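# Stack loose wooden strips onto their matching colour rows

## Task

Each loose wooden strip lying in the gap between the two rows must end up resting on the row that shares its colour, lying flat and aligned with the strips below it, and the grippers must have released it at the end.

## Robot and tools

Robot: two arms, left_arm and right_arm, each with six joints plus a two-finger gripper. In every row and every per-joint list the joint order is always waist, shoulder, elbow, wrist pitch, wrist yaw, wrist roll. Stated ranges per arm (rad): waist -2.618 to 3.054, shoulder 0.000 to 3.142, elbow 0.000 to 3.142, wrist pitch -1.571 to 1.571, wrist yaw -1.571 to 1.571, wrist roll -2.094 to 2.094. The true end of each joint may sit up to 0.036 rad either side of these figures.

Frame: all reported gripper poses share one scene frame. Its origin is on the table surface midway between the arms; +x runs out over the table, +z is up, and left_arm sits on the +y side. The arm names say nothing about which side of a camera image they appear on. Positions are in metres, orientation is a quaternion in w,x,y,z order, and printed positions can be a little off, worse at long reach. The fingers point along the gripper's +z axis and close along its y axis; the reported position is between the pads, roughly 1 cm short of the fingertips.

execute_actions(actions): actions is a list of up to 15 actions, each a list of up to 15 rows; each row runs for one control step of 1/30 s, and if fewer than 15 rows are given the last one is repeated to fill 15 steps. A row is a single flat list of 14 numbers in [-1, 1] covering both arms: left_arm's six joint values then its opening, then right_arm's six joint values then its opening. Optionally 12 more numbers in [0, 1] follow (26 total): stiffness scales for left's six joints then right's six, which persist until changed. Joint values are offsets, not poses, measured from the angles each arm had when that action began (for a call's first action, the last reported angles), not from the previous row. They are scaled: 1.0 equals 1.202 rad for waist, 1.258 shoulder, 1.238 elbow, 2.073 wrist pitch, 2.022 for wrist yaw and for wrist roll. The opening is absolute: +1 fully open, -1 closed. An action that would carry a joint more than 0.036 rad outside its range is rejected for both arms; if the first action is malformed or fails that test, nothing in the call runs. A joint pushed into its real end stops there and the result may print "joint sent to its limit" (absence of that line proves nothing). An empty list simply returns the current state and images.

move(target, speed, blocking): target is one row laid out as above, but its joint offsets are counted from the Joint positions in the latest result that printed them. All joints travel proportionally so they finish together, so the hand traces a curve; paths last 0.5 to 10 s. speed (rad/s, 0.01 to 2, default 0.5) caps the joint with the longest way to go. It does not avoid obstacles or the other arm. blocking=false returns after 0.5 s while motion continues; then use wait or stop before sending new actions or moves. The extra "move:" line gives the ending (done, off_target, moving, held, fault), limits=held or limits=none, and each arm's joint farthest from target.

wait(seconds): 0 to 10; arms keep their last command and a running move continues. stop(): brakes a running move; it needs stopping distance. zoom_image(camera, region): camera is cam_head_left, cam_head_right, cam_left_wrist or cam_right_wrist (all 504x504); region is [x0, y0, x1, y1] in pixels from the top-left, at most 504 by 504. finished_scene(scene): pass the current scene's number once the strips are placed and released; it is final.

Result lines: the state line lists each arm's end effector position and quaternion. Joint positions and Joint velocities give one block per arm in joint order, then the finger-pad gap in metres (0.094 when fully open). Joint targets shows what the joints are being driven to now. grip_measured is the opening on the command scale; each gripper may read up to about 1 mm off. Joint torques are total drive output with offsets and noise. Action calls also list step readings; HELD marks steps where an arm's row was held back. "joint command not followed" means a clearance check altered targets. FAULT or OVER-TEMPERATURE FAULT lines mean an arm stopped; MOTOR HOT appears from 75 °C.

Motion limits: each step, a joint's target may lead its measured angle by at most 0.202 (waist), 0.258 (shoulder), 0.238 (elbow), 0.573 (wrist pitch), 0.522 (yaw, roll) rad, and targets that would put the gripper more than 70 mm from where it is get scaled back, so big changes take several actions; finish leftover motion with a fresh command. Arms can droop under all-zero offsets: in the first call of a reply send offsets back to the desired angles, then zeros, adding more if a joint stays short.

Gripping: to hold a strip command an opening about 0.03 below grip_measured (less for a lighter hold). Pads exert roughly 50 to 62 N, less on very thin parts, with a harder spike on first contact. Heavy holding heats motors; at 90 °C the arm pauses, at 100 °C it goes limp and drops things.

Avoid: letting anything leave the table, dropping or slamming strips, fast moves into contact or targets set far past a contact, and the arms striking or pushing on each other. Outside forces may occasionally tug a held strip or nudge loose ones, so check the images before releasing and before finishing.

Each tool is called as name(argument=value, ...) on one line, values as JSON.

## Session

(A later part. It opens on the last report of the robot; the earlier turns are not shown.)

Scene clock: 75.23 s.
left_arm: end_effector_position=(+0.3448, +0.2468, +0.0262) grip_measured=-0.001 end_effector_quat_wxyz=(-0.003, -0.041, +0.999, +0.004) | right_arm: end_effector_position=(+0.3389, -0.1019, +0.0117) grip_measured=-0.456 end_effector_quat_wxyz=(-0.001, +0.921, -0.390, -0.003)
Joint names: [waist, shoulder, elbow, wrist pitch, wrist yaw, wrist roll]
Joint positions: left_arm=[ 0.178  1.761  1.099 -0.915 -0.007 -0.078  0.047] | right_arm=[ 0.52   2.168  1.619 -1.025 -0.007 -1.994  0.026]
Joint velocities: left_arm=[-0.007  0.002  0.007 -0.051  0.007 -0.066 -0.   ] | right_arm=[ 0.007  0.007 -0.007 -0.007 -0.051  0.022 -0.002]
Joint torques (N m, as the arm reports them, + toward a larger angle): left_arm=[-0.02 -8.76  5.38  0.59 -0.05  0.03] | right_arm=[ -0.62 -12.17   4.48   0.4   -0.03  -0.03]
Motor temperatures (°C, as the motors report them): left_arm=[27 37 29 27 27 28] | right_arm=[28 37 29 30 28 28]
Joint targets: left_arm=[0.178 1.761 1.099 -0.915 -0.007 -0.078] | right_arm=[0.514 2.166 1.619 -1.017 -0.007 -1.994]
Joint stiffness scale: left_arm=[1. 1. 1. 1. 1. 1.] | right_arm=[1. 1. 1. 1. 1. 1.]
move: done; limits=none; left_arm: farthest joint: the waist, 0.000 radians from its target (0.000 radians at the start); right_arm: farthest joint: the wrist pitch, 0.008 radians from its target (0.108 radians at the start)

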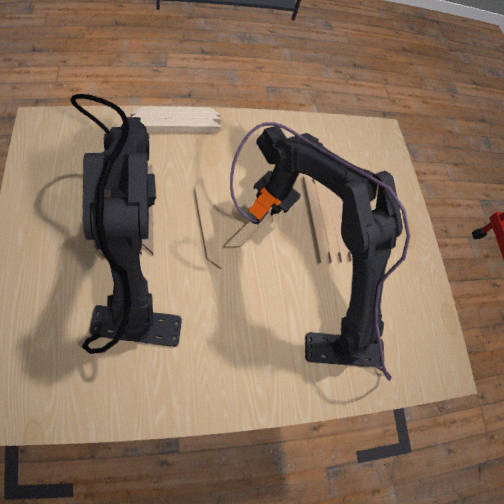

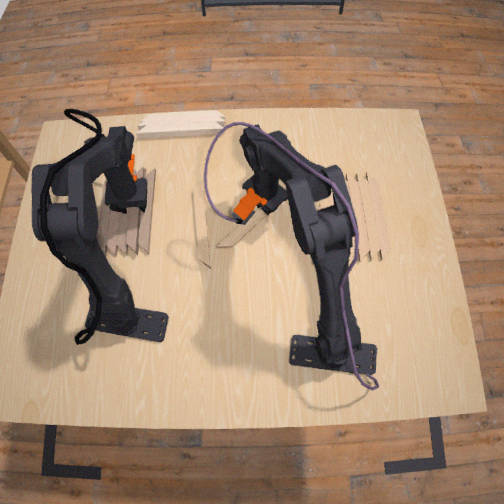

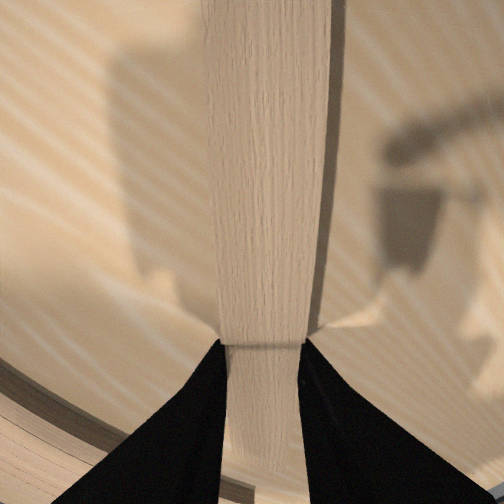

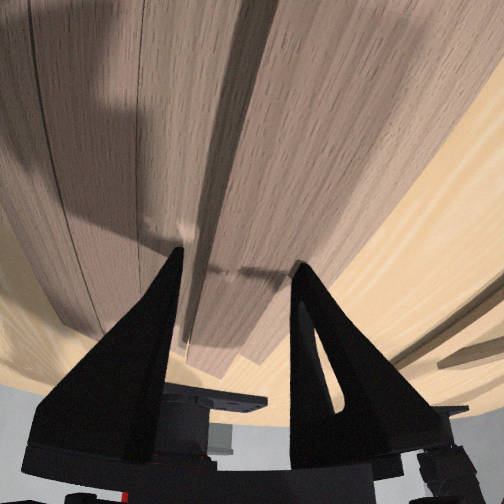

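move(target=[0,-0.12,0,-0.06,0,0,0.1, 0,0,0,0,0,0,0.1], speed=0.4)

move(target=[0,0,0,0,0,0,0.1, 0,-0.08,0,-0.04,0,0,0.1], speed=0.4)

move(target=[0,0,0,0,0,0,0.1, 0,0,0,0,0,0.8,0.1], speed=2)

move(target=[-0.496,0.18,0.216,0,0,-0.251,0.1, 0,0,0,0,0,0.761,0.1], speed=1.6)

Scene clock: 87.10 s.
left_arm: end_effector_position=(+0.3254, +0.2467, +0.0606) grip_measured=+0.098 end_effector_quat_wxyz=(+0.003, -0.041, +0.999, +0.003) | right_arm: end_effector_position=(+0.3389, -0.1019, +0.0117) grip_measured=+0.097 end_effector_quat_wxyz=(-0.001, +0.921, -0.390, -0.003)
Joint names: [waist, shoulder, elbow, wrist pitch, wrist yaw, wrist roll]
Joint positions: left_arm=[ 0.178  1.633  1.099 -1.031 -0.007 -0.078  0.052] | right_arm=[ 0.52   2.168  1.619 -1.025 -0.007 -1.994  0.052]
Joint velocities: left_arm=[-0.007  0.007 -0.022  0.037  0.022 -0.037  0.   ] | right_arm=[ 0.002  0.012  0.002  0.007 -0.081 -0.022 -0.001]
Joint torques (N m, as the arm reports them, + toward a larger angle): left_arm=[-0.02 -9.65  5.74  0.56 -0.04  0.02] | right_arm=[  0.08 -12.22   4.35   0.28   0.01   0.  ]
Motor temperatures (°C, as the motors report them): left_arm=[27 37 29 27 27 28] | right_arm=[28 38 29 30 28 28]
Joint targets: left_arm=[0.178 1.610 1.099 -1.039 -0.007 -0.078] | right_arm=[0.520 2.168 1.619 -1.025 -0.007 -1.994]
Joint stiffness scale: left_arm=[1. 1. 1. 1. 1. 1.] | right_arm=[1. 1. 1. 1. 1. 1.]
move: off_target (left_arm); limits=none; left_arm: farthest joint: the shoulder, 0.023 radians from its target (0.150 radians at the start); right_arm: farthest joint: the waist, 0.000 radians from its target (0.000 radians at the start)

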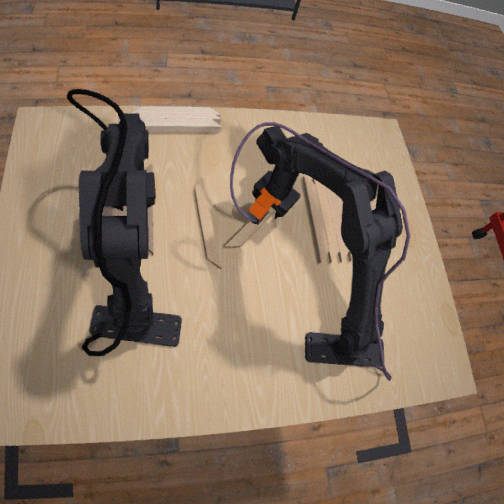

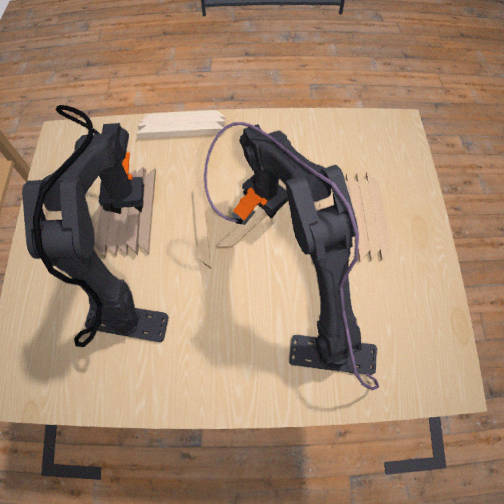

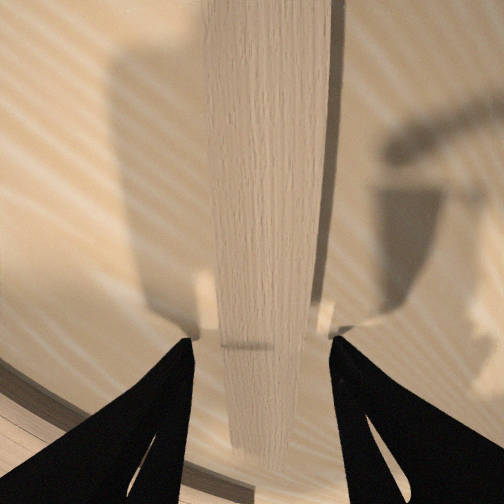

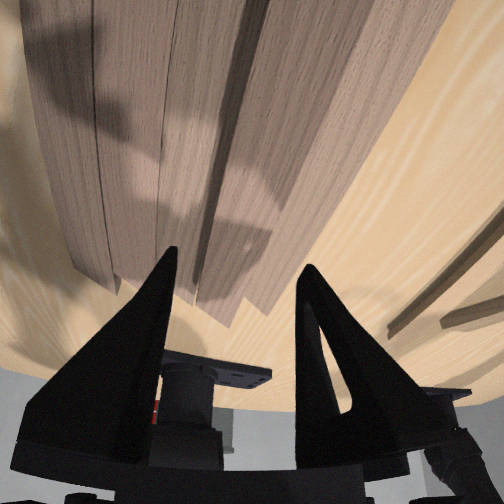

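Scene clock: 88.13 s.
left_arm: end_effector_position=(+0.3254, +0.2467, +0.0606) grip_measured=+0.098 end_effector_quat_wxyz=(+0.003, -0.041, +0.999, +0.003) | right_arm: end_effector_position=(+0.3309, -0.1048, +0.0456) grip_measured=+0.097 end_effector_quat_wxyz=(-0.009, +0.921, -0.390, +0.005)
Joint names: [waist, shoulder, elbow, wrist pitch, wrist yaw, wrist roll]
Joint positions: left_arm=[ 0.178  1.633  1.099 -1.031 -0.007 -0.078  0.052] | right_arm=[ 0.52   2.08   1.619 -1.091 -0.007 -1.994  0.052]
Joint velocities: left_arm=[ 0.017 -0.012 -0.007 -0.066  0.037 -0.051  0.   ] | right_arm=[ 0.002 -0.027  0.012  0.081 -0.007 -0.007 -0.001]
Joint torques (N m, as the arm reports them, + toward a larger angle): left_arm=[-0.03 -7.74  5.68  0.63 -0.04  0.02] | right_arm=[  0.1  -12.37   4.41   0.2    0.     0.02]
Motor temperatures (°C, as the motors report them): left_arm=[27 37 29 27 27 28] | right_arm=[28 38 29 30 28 28]
Joint targets: left_arm=[0.178 1.633 1.099 -1.031 -0.007 -0.078] | right_arm=[0.520 2.068 1.619 -1.108 -0.007 -1.994]
Joint stiffness scale: left_arm=[1. 1. 1. 1. 1. 1.] | right_arm=[1. 1. 1. 1. 1. 1.]
move: done; limits=none; left_arm: farthest joint: the waist, 0.000 radians from its target (0.000 radians at the start); right_arm: farthest joint: the wrist pitch, 0.017 radians from its target (0.083 radians at the start)

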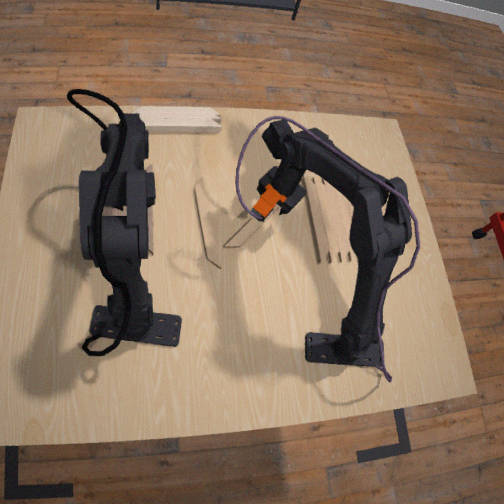

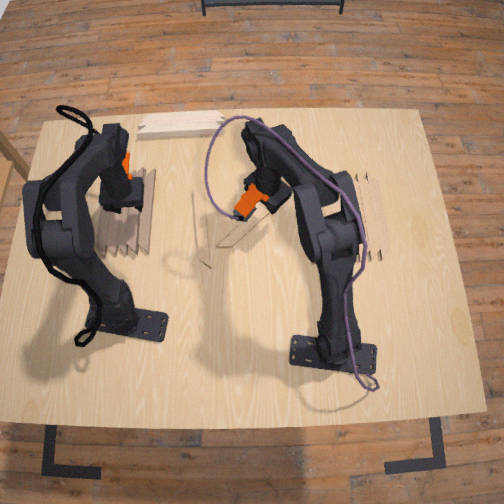

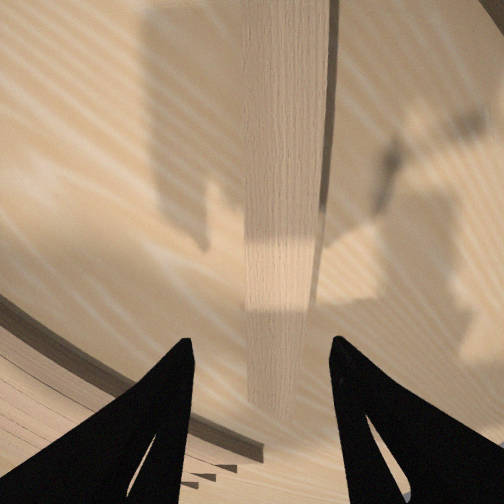

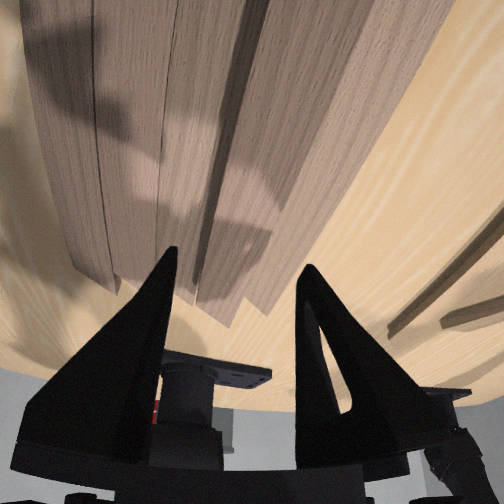

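Scene clock: 90.13 s.
left_arm: end_effector_position=(+0.3254, +0.2467, +0.0606) grip_measured=+0.098 end_effector_quat_wxyz=(+0.003, -0.041, +0.999, +0.003) | right_arm: end_effector_position=(+0.3309, -0.1048, +0.0456) grip_measured=+0.097 end_effector_quat_wxyz=(+0.009, -0.356, +0.934, +0.003)
Joint names: [waist, shoulder, elbow, wrist pitch, wrist yaw, wrist roll]
Joint positions: left_arm=[ 0.178  1.633  1.099 -1.031 -0.007 -0.078  0.052] | right_arm=[ 0.52   2.08   1.619 -1.091 -0.007 -0.383  0.052]
Joint velocities: left_arm=[-0.017 -0.007  0.022 -0.007  0.066 -0.037  0.   ] | right_arm=[-0.027  0.002  0.007 -0.022 -0.007  0.037 -0.   ]
Joint torques (N m, as the arm reports them, + toward a larger angle): left_arm=[-0.04 -7.77  5.67  0.63 -0.03  0.02] | right_arm=[  0.03 -11.49   4.47   0.35   0.02   0.05]
Motor temperatures (°C, as the motors report them): left_arm=[27 36 29 27 27 28] | right_arm=[28 38 29 30 28 28]
Joint targets: left_arm=[0.178 1.633 1.099 -1.031 -0.007 -0.078] | right_arm=[0.520 2.080 1.619 -1.091 -0.007 -0.376]
Joint stiffness scale: left_arm=[1. 1. 1. 1. 1. 1.] | right_arm=[1. 1. 1. 1. 1. 1.]
move: done; limits=none; left_arm: farthest joint: the waist, 0.000 radians from its target (0.000 radians at the start); right_arm: farthest joint: the wrist roll, 0.006 radians from its target (1.618 radians at the start)

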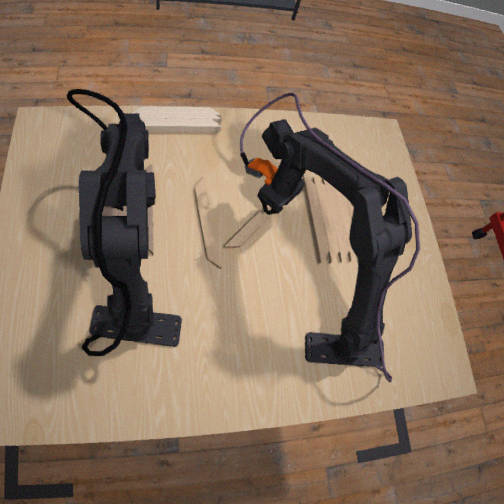

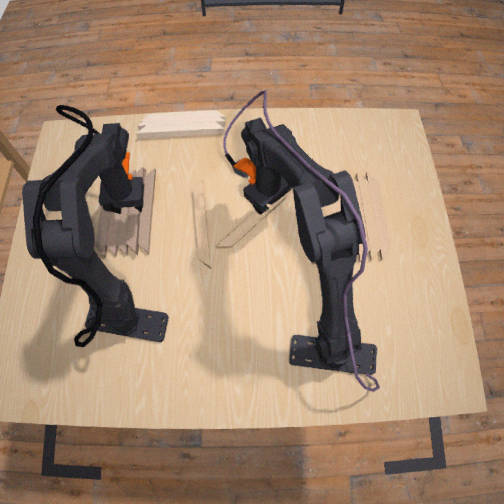

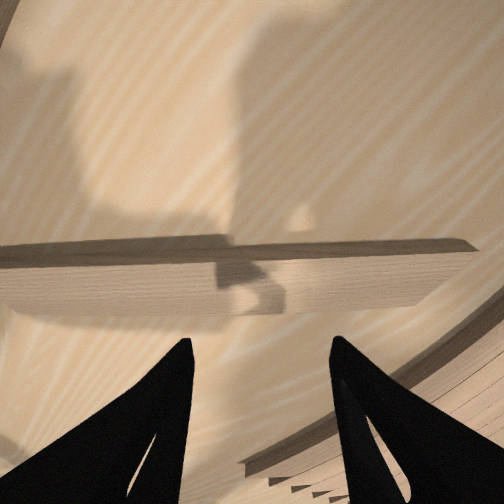

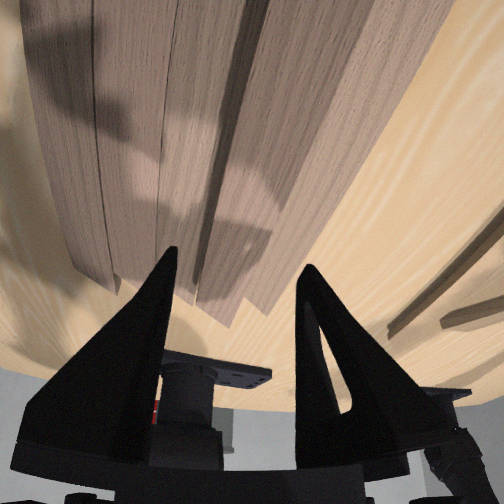

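Scene clock: 92.20 s.
left_arm: end_effector_position=(+0.3304, +0.0570, +0.0533) grip_measured=+0.098 end_effector_quat_wxyz=(+0.007, +0.004, +1.000, -0.003) | right_arm: end_effector_position=(+0.3309, -0.1048, +0.0456) grip_measured=+0.098 end_effector_quat_wxyz=(+0.005, +0.391, +0.920, +0.009)
Joint names: [waist, shoulder, elbow, wrist pitch, wrist yaw, wrist roll]
Joint positions: left_arm=[-0.412  1.854  1.331 -1.033 -0.004 -0.578  0.052] | right_arm=[ 0.52   2.08   1.619 -1.091 -0.007  1.15   0.052]
Joint velocities: left_arm=[ 0.007 -0.027 -0.007  0.022  0.037 -0.022  0.   ] | right_arm=[-0.007 -0.002  0.017 -0.022 -0.007  0.022  0.   ]
Joint torques (N m, as the arm reports them, + toward a larger angle): left_arm=[-0.63 -9.64  8.98  0.66 -0.07 -0.03] | right_arm=[ -0.13 -11.44   4.39   0.33   0.03   0.04]
Motor temperatures (°C, as the motors report them): left_arm=[27 36 30 27 27 28] | right_arm=[28 38 29 30 28 28]
Joint targets: left_arm=[-0.419 1.859 1.366 -1.032 -0.007 -0.586] | right_arm=[0.520 2.080 1.619 -1.091 -0.007 1.156]
Joint stiffness scale: left_arm=[1. 1. 1. 1. 1. 1.] | right_arm=[1. 1. 1. 1. 1. 1.]
move: off_target (left_arm); limits=none; left_arm: farthest joint: the elbow, 0.035 radians from its target (0.268 radians at the start); right_arm: farthest joint: the wrist roll, 0.006 radians from its target (1.538 radians at the start)

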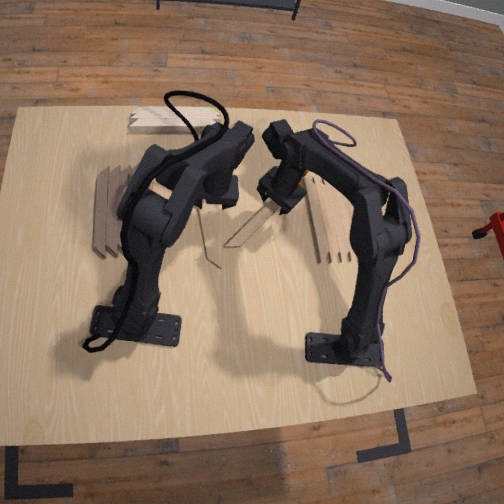

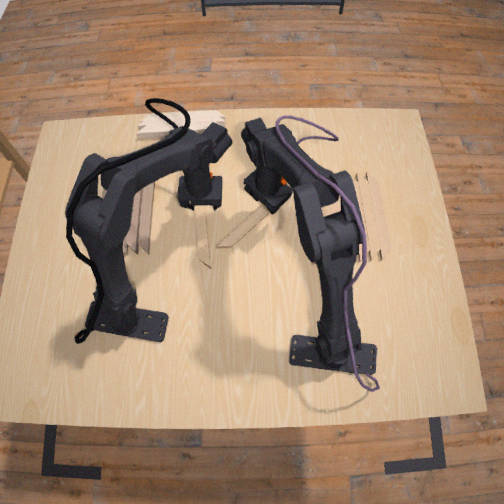

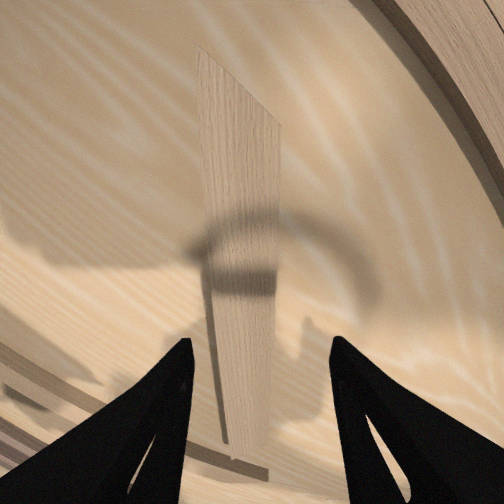

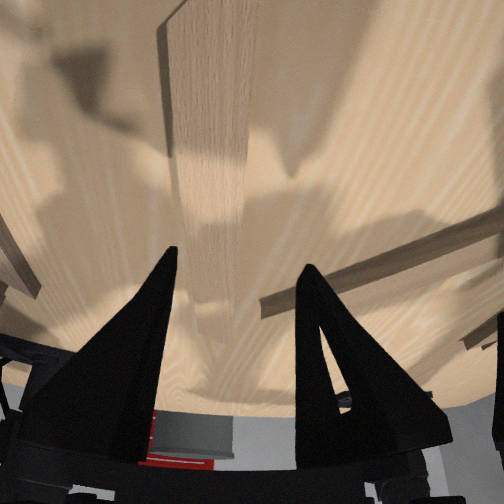

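move(target=[0.023,0,-0.135,0.073,0,-0.035,0.2, 0,0.067,0,0.036,0,0,0.1], speed=0.25)

Scene clock: 101.23 s.
left_arm: end_effector_position=(+0.3182, +0.0712, +0.0165) grip_measured=+0.198 end_effector_quat_wxyz=(+0.000, -0.036, +0.999, +0.002) | right_arm: end_effector_position=(+0.3397, -0.1016, +0.0133) grip_measured=+0.098 end_effector_quat_wxyz=(-0.001, +0.391, +0.920, +0.003)
Joint names: [waist, shoulder, elbow, wrist pitch, wrist yaw, wrist roll]
Joint positions: left_arm=[-0.396  1.854  1.175 -0.893 -0.003 -0.641  0.056] | right_arm=[ 0.52   2.164  1.619 -1.023 -0.007  1.151  0.052]
Joint velocities: left_arm=[ 0.012 -0.037  0.012 -0.007  0.022 -0.007 -0.001] | right_arm=[-0.007 -0.007 -0.012  0.022  0.037  0.022 -0.001]
Joint torques (N m, as the arm reports them, + toward a larger angle): left_arm=[ 0.96 -9.63  4.34  0.73 -0.04 -0.03] | right_arm=[  0.22 -12.07   4.38   0.41   0.     0.  ]
Motor temperatures (°C, as the motors report them): left_arm=[27 37 30 27 27 28] | right_arm=[28 38 29 30 28 28]
Joint targets: left_arm=[-0.384 1.854 1.164 -0.881 -0.004 -0.649] | right_arm=[0.520 2.164 1.619 -1.017 -0.007 1.150]
Joint stiffness scale: left_arm=[1. 1. 1. 1. 1. 1.] | right_arm=[1. 1. 1. 1. 1. 1.]
move: done; limits=none; left_arm: farthest joint: the waist, 0.012 radians from its target (0.028 radians at the start); right_arm: farthest joint: the wrist pitch, 0.007 radians from its target (0.075 radians at the start)

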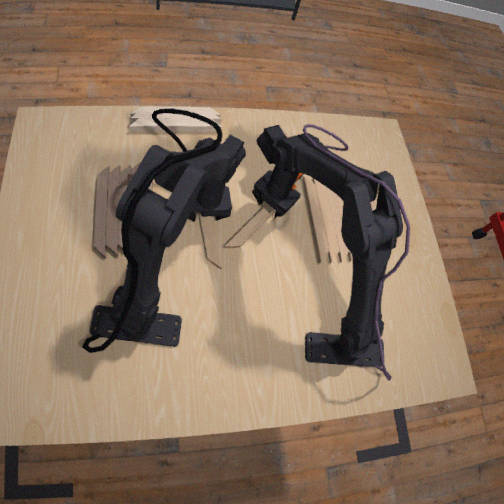

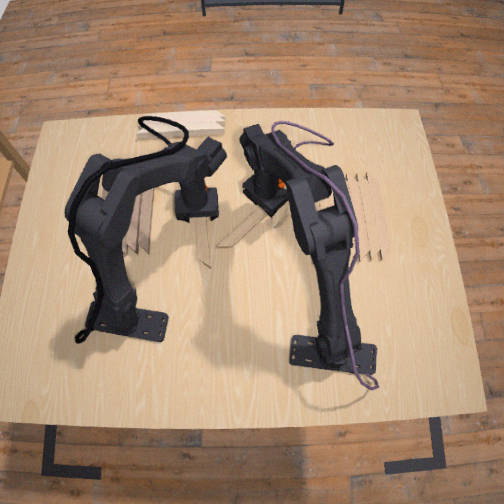

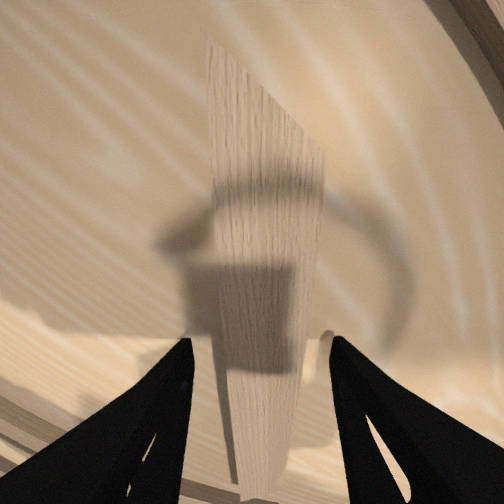

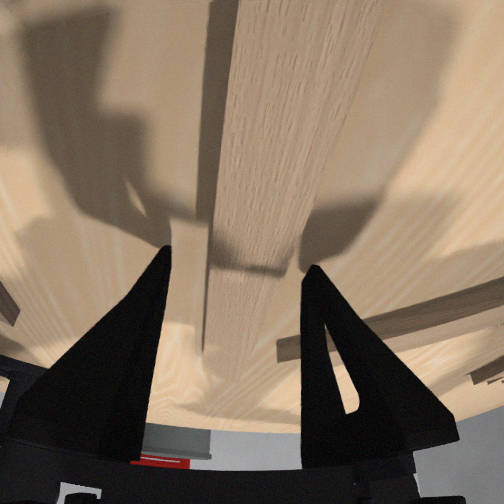

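move(target=[0,0,-0.024,0.014,0,-0.018,0.2, 0,0,0,0,0,0,-0.5], speed=0.15)

move(target=[0,0,0,0,0,0,-0.5, 0,-0.11,0,-0.06,0,0,-0.5], speed=0.4)

Scene clock: 104.97 s.
left_arm: end_effector_position=(+0.3172, +0.0717, +0.0131) grip_measured=+0.198 end_effector_quat_wxyz=(+0.001, -0.049, +0.999, +0.001) | right_arm: end_effector_position=(+0.3397, -0.1016, +0.0133) grip_measured=-0.462 end_effector_quat_wxyz=(-0.001, +0.391, +0.920, +0.003)
Joint names: [waist, shoulder, elbow, wrist pitch, wrist yaw, wrist roll]
Joint positions: left_arm=[-0.396  1.854  1.161 -0.877 -0.003 -0.668  0.056] | right_arm=[ 0.52   2.164  1.619 -1.023 -0.007  1.151  0.025]
Joint velocities: left_arm=[-0.002 -0.012  0.007  0.022 -0.022 -0.022 -0.001] | right_arm=[ 0.017 -0.017 -0.007 -0.081  0.066 -0.066 -0.   ]
Joint torques (N m, as the arm reports them, + toward a larger angle): left_arm=[ 0.01 -9.64  3.91  0.73 -0.04 -0.05] | right_arm=[  0.04 -12.2    4.5    0.3   -0.02   0.02]
Motor temperatures (°C, as the motors report them): left_arm=[27 37 30 27 27 28] | right_arm=[28 38 29 30 28 28]
Joint targets: left_arm=[-0.396 1.854 1.146 -0.864 -0.003 -0.677] | right_arm=[0.520 2.164 1.619 -1.023 -0.007 1.150]
Joint stiffness scale: left_arm=[1. 1. 1. 1. 1. 1.] | right_arm=[1. 1. 1. 1. 1. 1.]
move: done; limits=none; left_arm: farthest joint: the elbow, 0.015 radians from its target (0.030 radians at the start); right_arm: farthest joint: the waist, 0.000 radians from its target (0.000 radians at the start)

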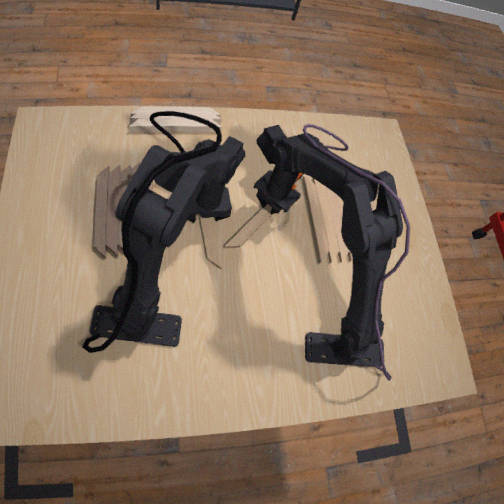

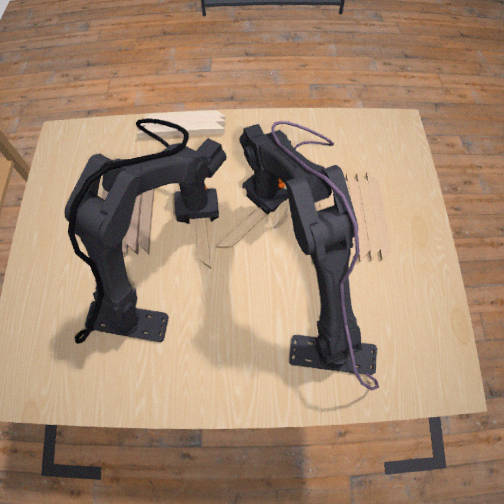

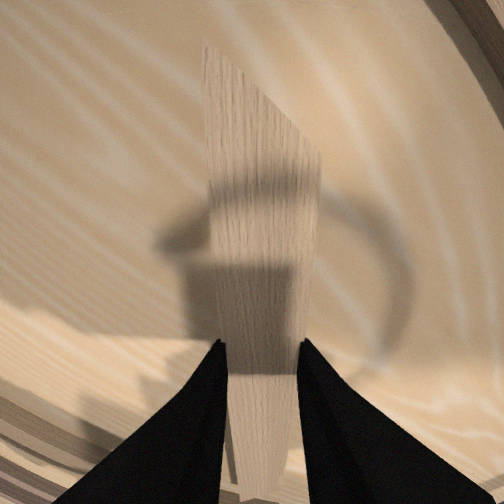

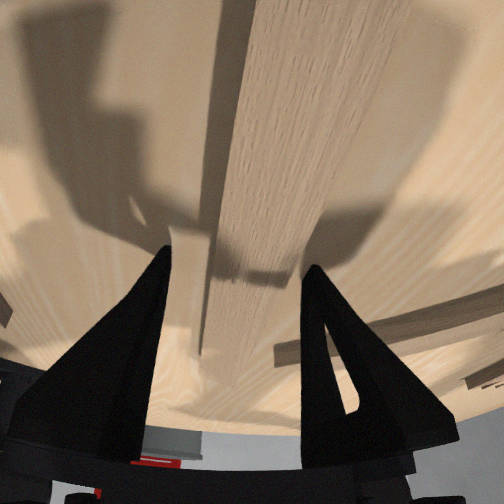

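Scene clock: 106.03 s.
left_arm: end_effector_position=(+0.3171, +0.0716, +0.0131) grip_measured=-0.450 end_effector_quat_wxyz=(+0.001, -0.049, +0.999, +0.001) | right_arm: end_effector_position=(+0.3232, -0.1076, +0.0615) grip_measured=-0.462 end_effector_quat_wxyz=(+0.004, +0.391, +0.920, +0.008)
Joint names: [waist, shoulder, elbow, wrist pitch, wrist yaw, wrist roll]
Joint positions: left_arm=[-0.396  1.854  1.161 -0.877 -0.002 -0.668  0.026] | right_arm=[ 0.52   2.037  1.619 -1.136 -0.007  1.151  0.025]
Joint velocities: left_arm=[ 0.002 -0.002 -0.007  0.022  0.022 -0.007  0.   ] | right_arm=[ 0.007 -0.002  0.007 -0.037 -0.051 -0.022  0.001]
Joint torques (N m, as the arm reports them, + toward a larger angle): left_arm=[-0.03 -9.64  5.33  0.63 -0.05  0.02] | right_arm=[ -0.11 -11.92   4.56   0.18   0.03  -0.04]
Motor temperatures (°C, as the motors report them): left_arm=[27 37 30 27 27 28] | right_arm=[28 38 29 30 28 28]
Joint targets: left_arm=[-0.396 1.854 1.161 -0.877 -0.003 -0.668] | right_arm=[0.520 2.026 1.619 -1.148 -0.007 1.151]
Joint stiffness scale: left_arm=[1. 1. 1. 1. 1. 1.] | right_arm=[1. 1. 1. 1. 1. 1.]
move: done; limits=none; left_arm: farthest joint: the wrist yaw, 0.001 radians from its target (0.000 radians at the start); right_arm: farthest joint: the wrist pitch, 0.012 radians from its target (0.124 radians at the start)

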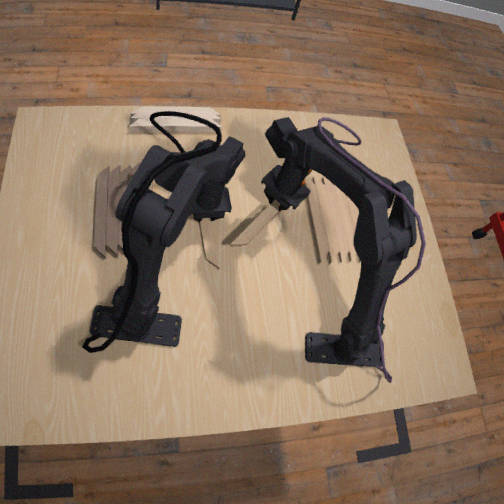

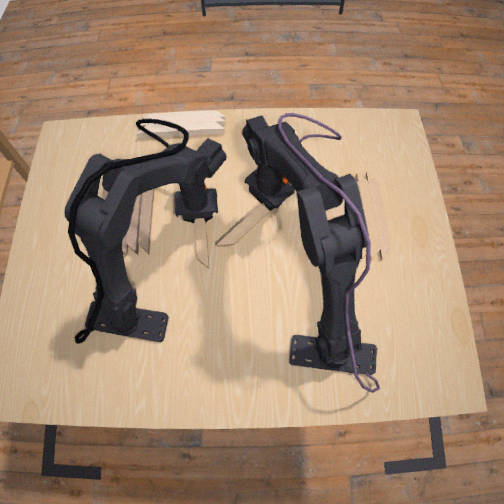

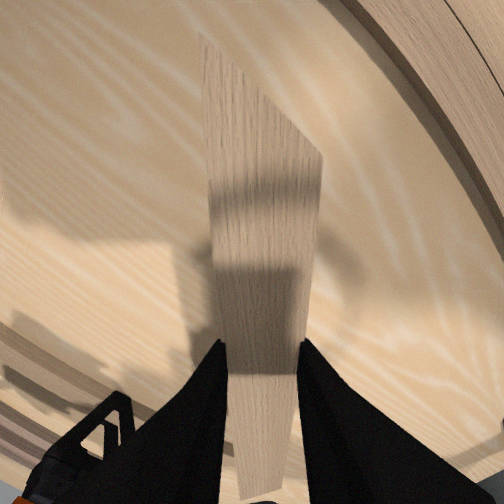

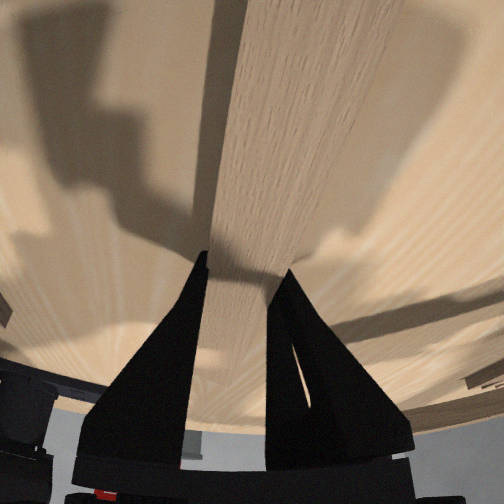

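move(target=[0,-0.125,0,-0.066,0,0.33,-0.5, -0.474,0.02,-0.052,0.029,0,-0.669,-0.5], speed=1.0)

move(target=[-0.17,0,0,0,0,1,-0.5, 0,0,0,0,0,0,-0.5], speed=1.5)

Scene clock: 117.93 s.
left_arm: end_effector_position=(+0.2992, +0.0831, +0.0490) grip_measured=-0.450 end_effector_quat_wxyz=(-0.002, +0.277, +0.961, +0.002) | right_arm: end_effector_position=(+0.3351, -0.3268, +0.0410) grip_measured=-0.462 end_effector_quat_wxyz=(+0.000, +0.015, +1.000, +0.004)
Joint names: [waist, shoulder, elbow, wrist pitch, wrist yaw, wrist roll]
Joint positions: left_arm=[-0.396  1.731  1.161 -1.005 -0.002 -0.009  0.026] | right_arm=[-0.051  2.061  1.572 -1.083 -0.007 -0.196  0.025]
Joint velocities: left_arm=[ 0.007 -0.007  0.002  0.051 -0.022 -0.051 -0.   ] | right_arm=[ 0.017 -0.007  0.017 -0.066  0.007 -0.051  0.   ]
Joint torques (N m, as the arm reports them, + toward a larger angle): left_arm=[ -0.01 -11.46   5.58   0.54  -0.04   0.09] | right_arm=[ -0.14 -11.14   3.28   0.38  -0.04  -0.06]
Motor temperatures (°C, as the motors report them): left_arm=[27 37 30 27 27 28] | right_arm=[28 38 29 30 28 28]
Joint targets: left_arm=[-0.396 1.697 1.161 -1.013 -0.002 -0.001] | right_arm=[-0.050 2.062 1.555 -1.075 -0.006 -0.202]
Joint stiffness scale: left_arm=[1. 1. 1. 1. 1. 1.] | right_arm=[1. 1. 1. 1. 1. 1.]
move: off_target (left_arm); limits=none; left_arm: farthest joint: the shoulder, 0.034 radians from its target (0.158 radians at the start); right_arm: farthest joint: the elbow, 0.017 radians from its target (0.064 radians at the start)

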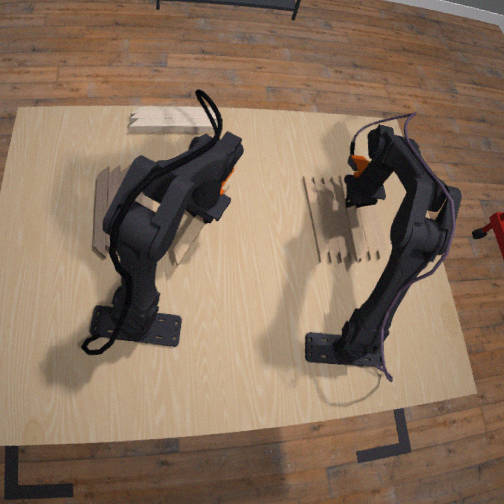

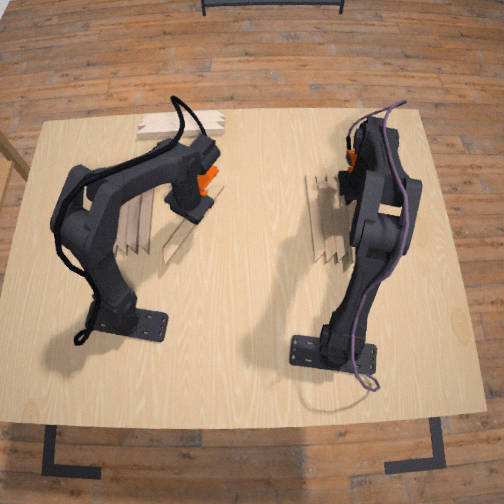

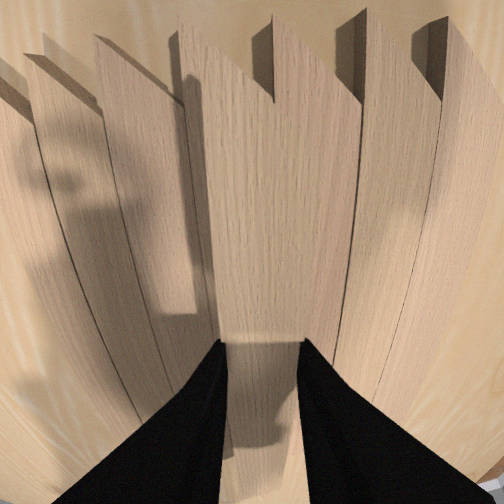

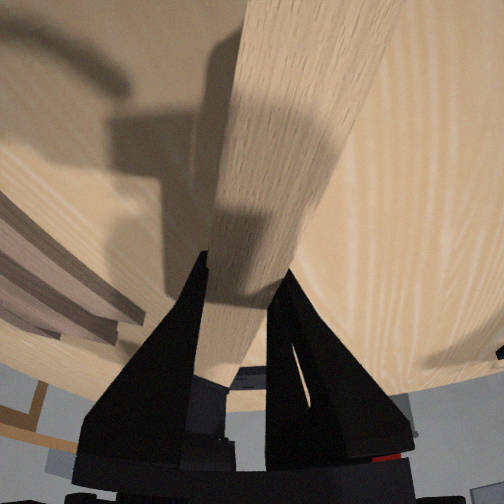

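Scene clock: 120.37 s.
left_arm: end_effector_position=(+0.2640, +0.0377, +0.0490) grip_measured=-0.449 end_effector_quat_wxyz=(-0.003, +0.983, +0.186, -0.000) | right_arm: end_effector_position=(+0.3351, -0.3268, +0.0410) grip_measured=-0.462 end_effector_quat_wxyz=(+0.000, +0.015, +1.000, +0.004)
Joint names: [waist, shoulder, elbow, wrist pitch, wrist yaw, wrist roll]
Joint positions: left_arm=[-0.589  1.731  1.161 -1.005 -0.003  2.005  0.026] | right_arm=[-0.051  2.061  1.572 -1.083 -0.007 -0.196  0.025]
Joint velocities: left_arm=[-0.012 -0.017  0.002 -0.007 -0.022 -0.007  0.   ] | right_arm=[ 0.007  0.007  0.007  0.022  0.022 -0.051  0.001]
Joint torques (N m, as the arm reports them, + toward a larger angle): left_arm=[-1.01 -8.69  5.61  0.61 -0.03  0.09] | right_arm=[  0.   -11.15   4.42   0.29   0.05  -0.01]
Motor temperatures (°C, as the motors report them): left_arm=[27 37 30 27 27 28] | right_arm=[28 38 29 30 28 28]
Joint targets: left_arm=[-0.600 1.731 1.161 -1.005 -0.002 2.013] | right_arm=[-0.051 2.061 1.572 -1.083 -0.007 -0.196]
Joint stiffness scale: left_arm=[1. 1. 1. 1. 1. 1.] | right_arm=[1. 1. 1. 1. 1. 1.]
move: done; limits=none; left_arm: farthest joint: the waist, 0.012 radians from its target (0.204 radians at the start); right_arm: farthest joint: the waist, 0.000 radians from its target (0.000 radians at the start)

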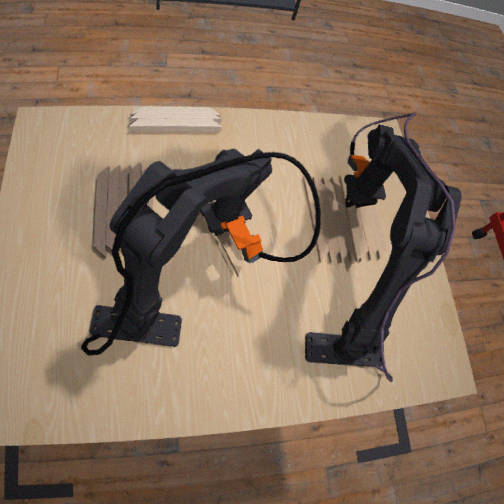

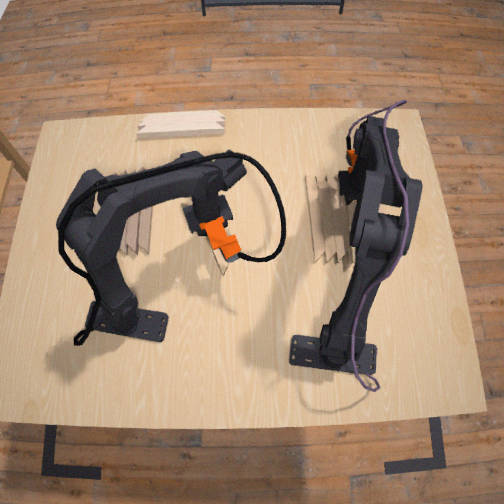

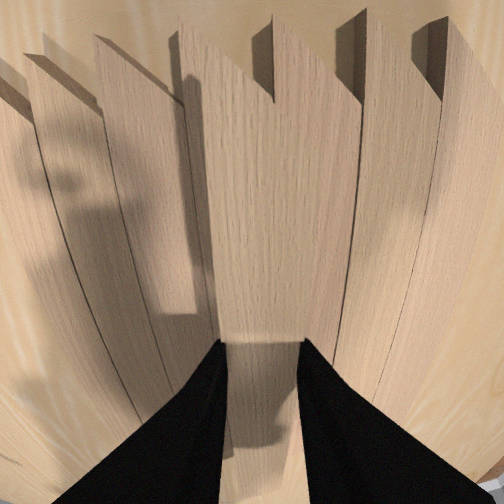

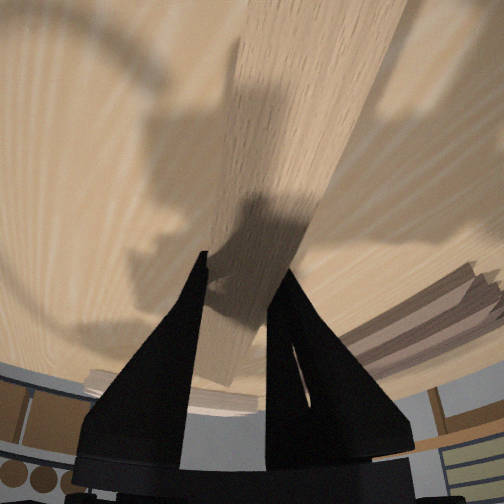

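move(target=[0,0.099,0,0.067,0,0,-0.5, -0.043,0.041,0.055,0.014,0,-0.045,-0.5], speed=0.2)

Scene clock: 129.00 s.
left_arm: end_effector_position=(+0.2788, +0.0236, +0.0131) grip_measured=-0.449 end_effector_quat_wxyz=(-0.002, +0.983, +0.186, +0.000) | right_arm: end_effector_position=(+0.3420, -0.3468, +0.0300) grip_measured=-0.462 end_effector_quat_wxyz=(+0.003, -0.005, +1.000, +0.003)
Joint names: [waist, shoulder, elbow, wrist pitch, wrist yaw, wrist roll]
Joint positions: left_arm=[-0.589  1.854  1.161 -0.88  -0.003  2.005  0.026] | right_arm=[-0.096  2.111  1.604 -1.06  -0.007 -0.28   0.025]
Joint velocities: left_arm=[-0.012  0.002 -0.007  0.022 -0.022  0.081  0.   ] | right_arm=[-0.007 -0.012 -0.007 -0.022 -0.11   0.022  0.   ]
Joint torques (N m, as the arm reports them, + toward a larger angle): left_arm=[-0.02 -9.54  5.32  0.73 -0.04  0.02] | right_arm=[ -0.66 -11.57   6.96   0.36   0.02  -0.06]
Motor temperatures (°C, as the motors report them): left_arm=[27 37 30 27 27 28] | right_arm=[28 38 29 30 28 28]
Joint targets: left_arm=[-0.589 1.855 1.161 -0.867 -0.003 2.005] | right_arm=[-0.103 2.113 1.640 -1.054 -0.007 -0.287]
Joint stiffness scale: left_arm=[1. 1. 1. 1. 1. 1.] | right_arm=[1. 1. 1. 1. 1. 1.]
move: off_target (right_arm); limits=none; left_arm: farthest joint: the wrist pitch, 0.014 radians from its target (0.139 radians at the start); right_arm: farthest joint: the elbow, 0.036 radians from its target (0.068 radians at the start)

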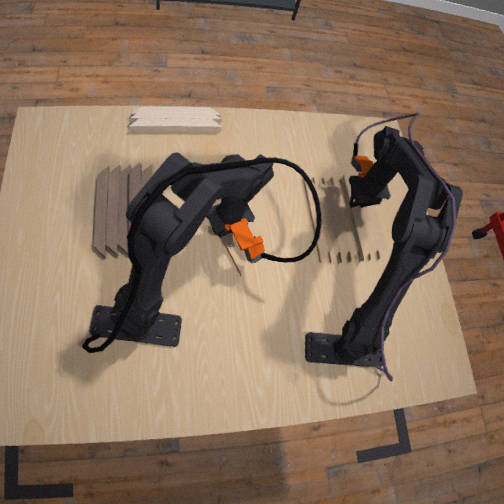

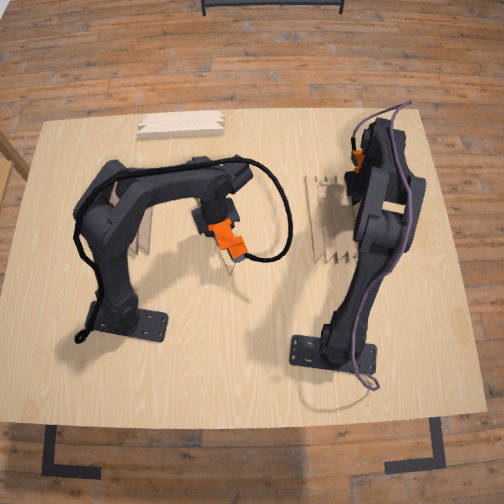

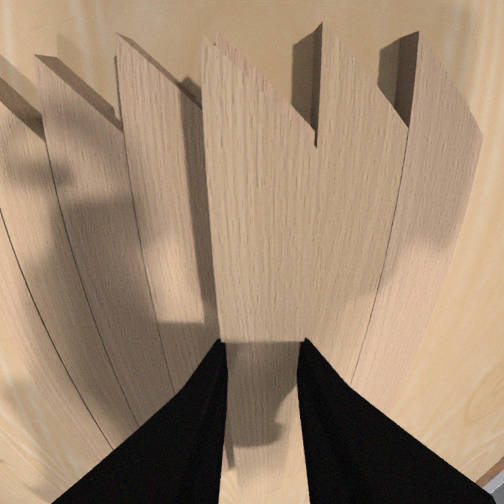

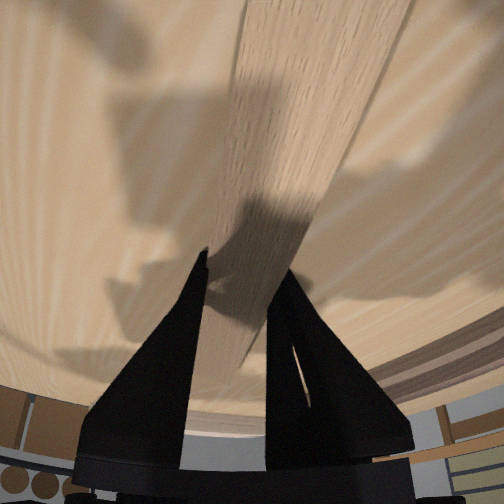

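move(target=[0,0,0,0,0,0,0.2, 0,0.014,0,0.006,0,0,-0.5], speed=0.1)

zoom_image(camera="cam_head_left", region=[280,150,420,280])

Scene clock: 132.87 s.
left_arm: end_effector_position=(+0.2784, +0.0246, +0.0131) grip_measured=+0.198 end_effector_quat_wxyz=(-0.004, +0.983, +0.186, +0.000) | right_arm: end_effector_position=(+0.3414, -0.3467, +0.0261) grip_measured=-0.462 end_effector_quat_wxyz=(-0.001, -0.005, +1.000, +0.004)
Joint names: [waist, shoulder, elbow, wrist pitch, wrist yaw, wrist roll]
Joint positions: left_arm=[-0.589  1.854  1.161 -0.884 -0.006  2.005  0.056] | right_arm=[-0.096  2.121  1.604 -1.058 -0.007 -0.281  0.025]
Joint velocities: left_arm=[ 0.007 -0.017 -0.002 -0.007  0.051  0.095 -0.001] | right_arm=[ 0.007 -0.017 -0.012  0.037  0.037 -0.022 -0.001]
Joint torques (N m, as the arm reports them, + toward a larger angle): left_arm=[-0.02 -9.55  5.38  0.63 -0.02  0.03] | right_arm=[  0.12 -11.23   4.59   0.45   0.02   0.02]
Motor temperatures (°C, as the motors report them): left_arm=[27 37 30 27 27 28] | right_arm=[28 38 30 30 28 28]
Joint targets: left_arm=[-0.589 1.854 1.161 -0.880 -0.003 2.005] | right_arm=[-0.096 2.128 1.604 -1.047 -0.007 -0.281]
Joint stiffness scale: left_arm=[1. 1. 1. 1. 1. 1.] | right_arm=[1. 1. 1. 1. 1. 1.]
move: done; limits=none; left_arm: farthest joint: the wrist pitch, 0.004 radians from its target (0.000 radians at the start); right_arm: farthest joint: the wrist pitch, 0.011 radians from its target (0.012 radians at the start)

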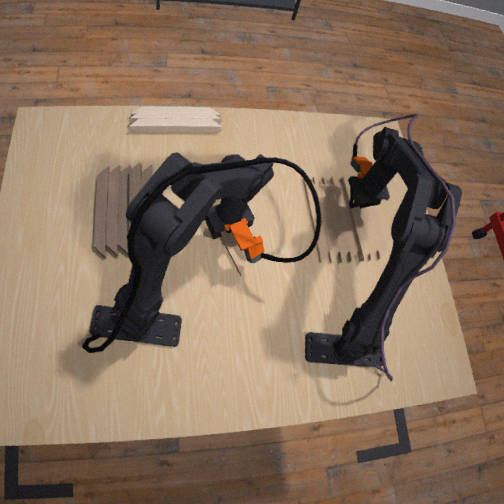

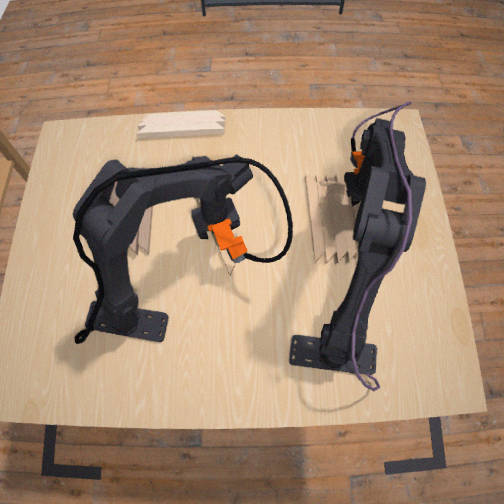

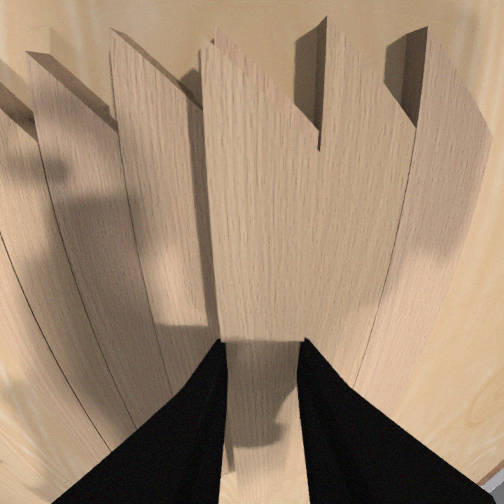

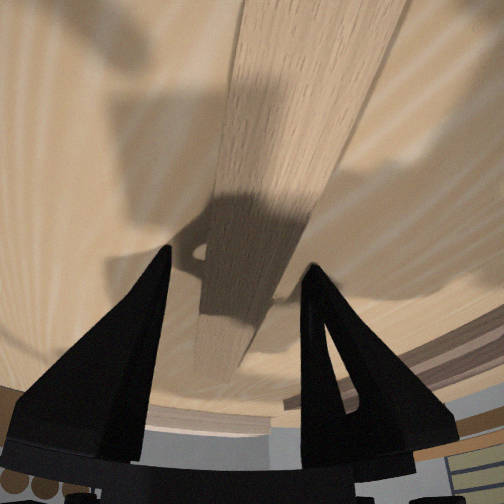

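Region (280, 150, 420, 280) of cam_head_left's 504x504 image, scaled by 3.600, with more detail than that image has; it fills the top 468 rows of this view, and the rest is white.

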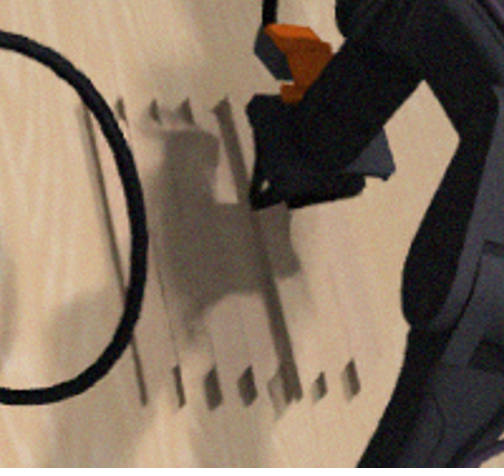

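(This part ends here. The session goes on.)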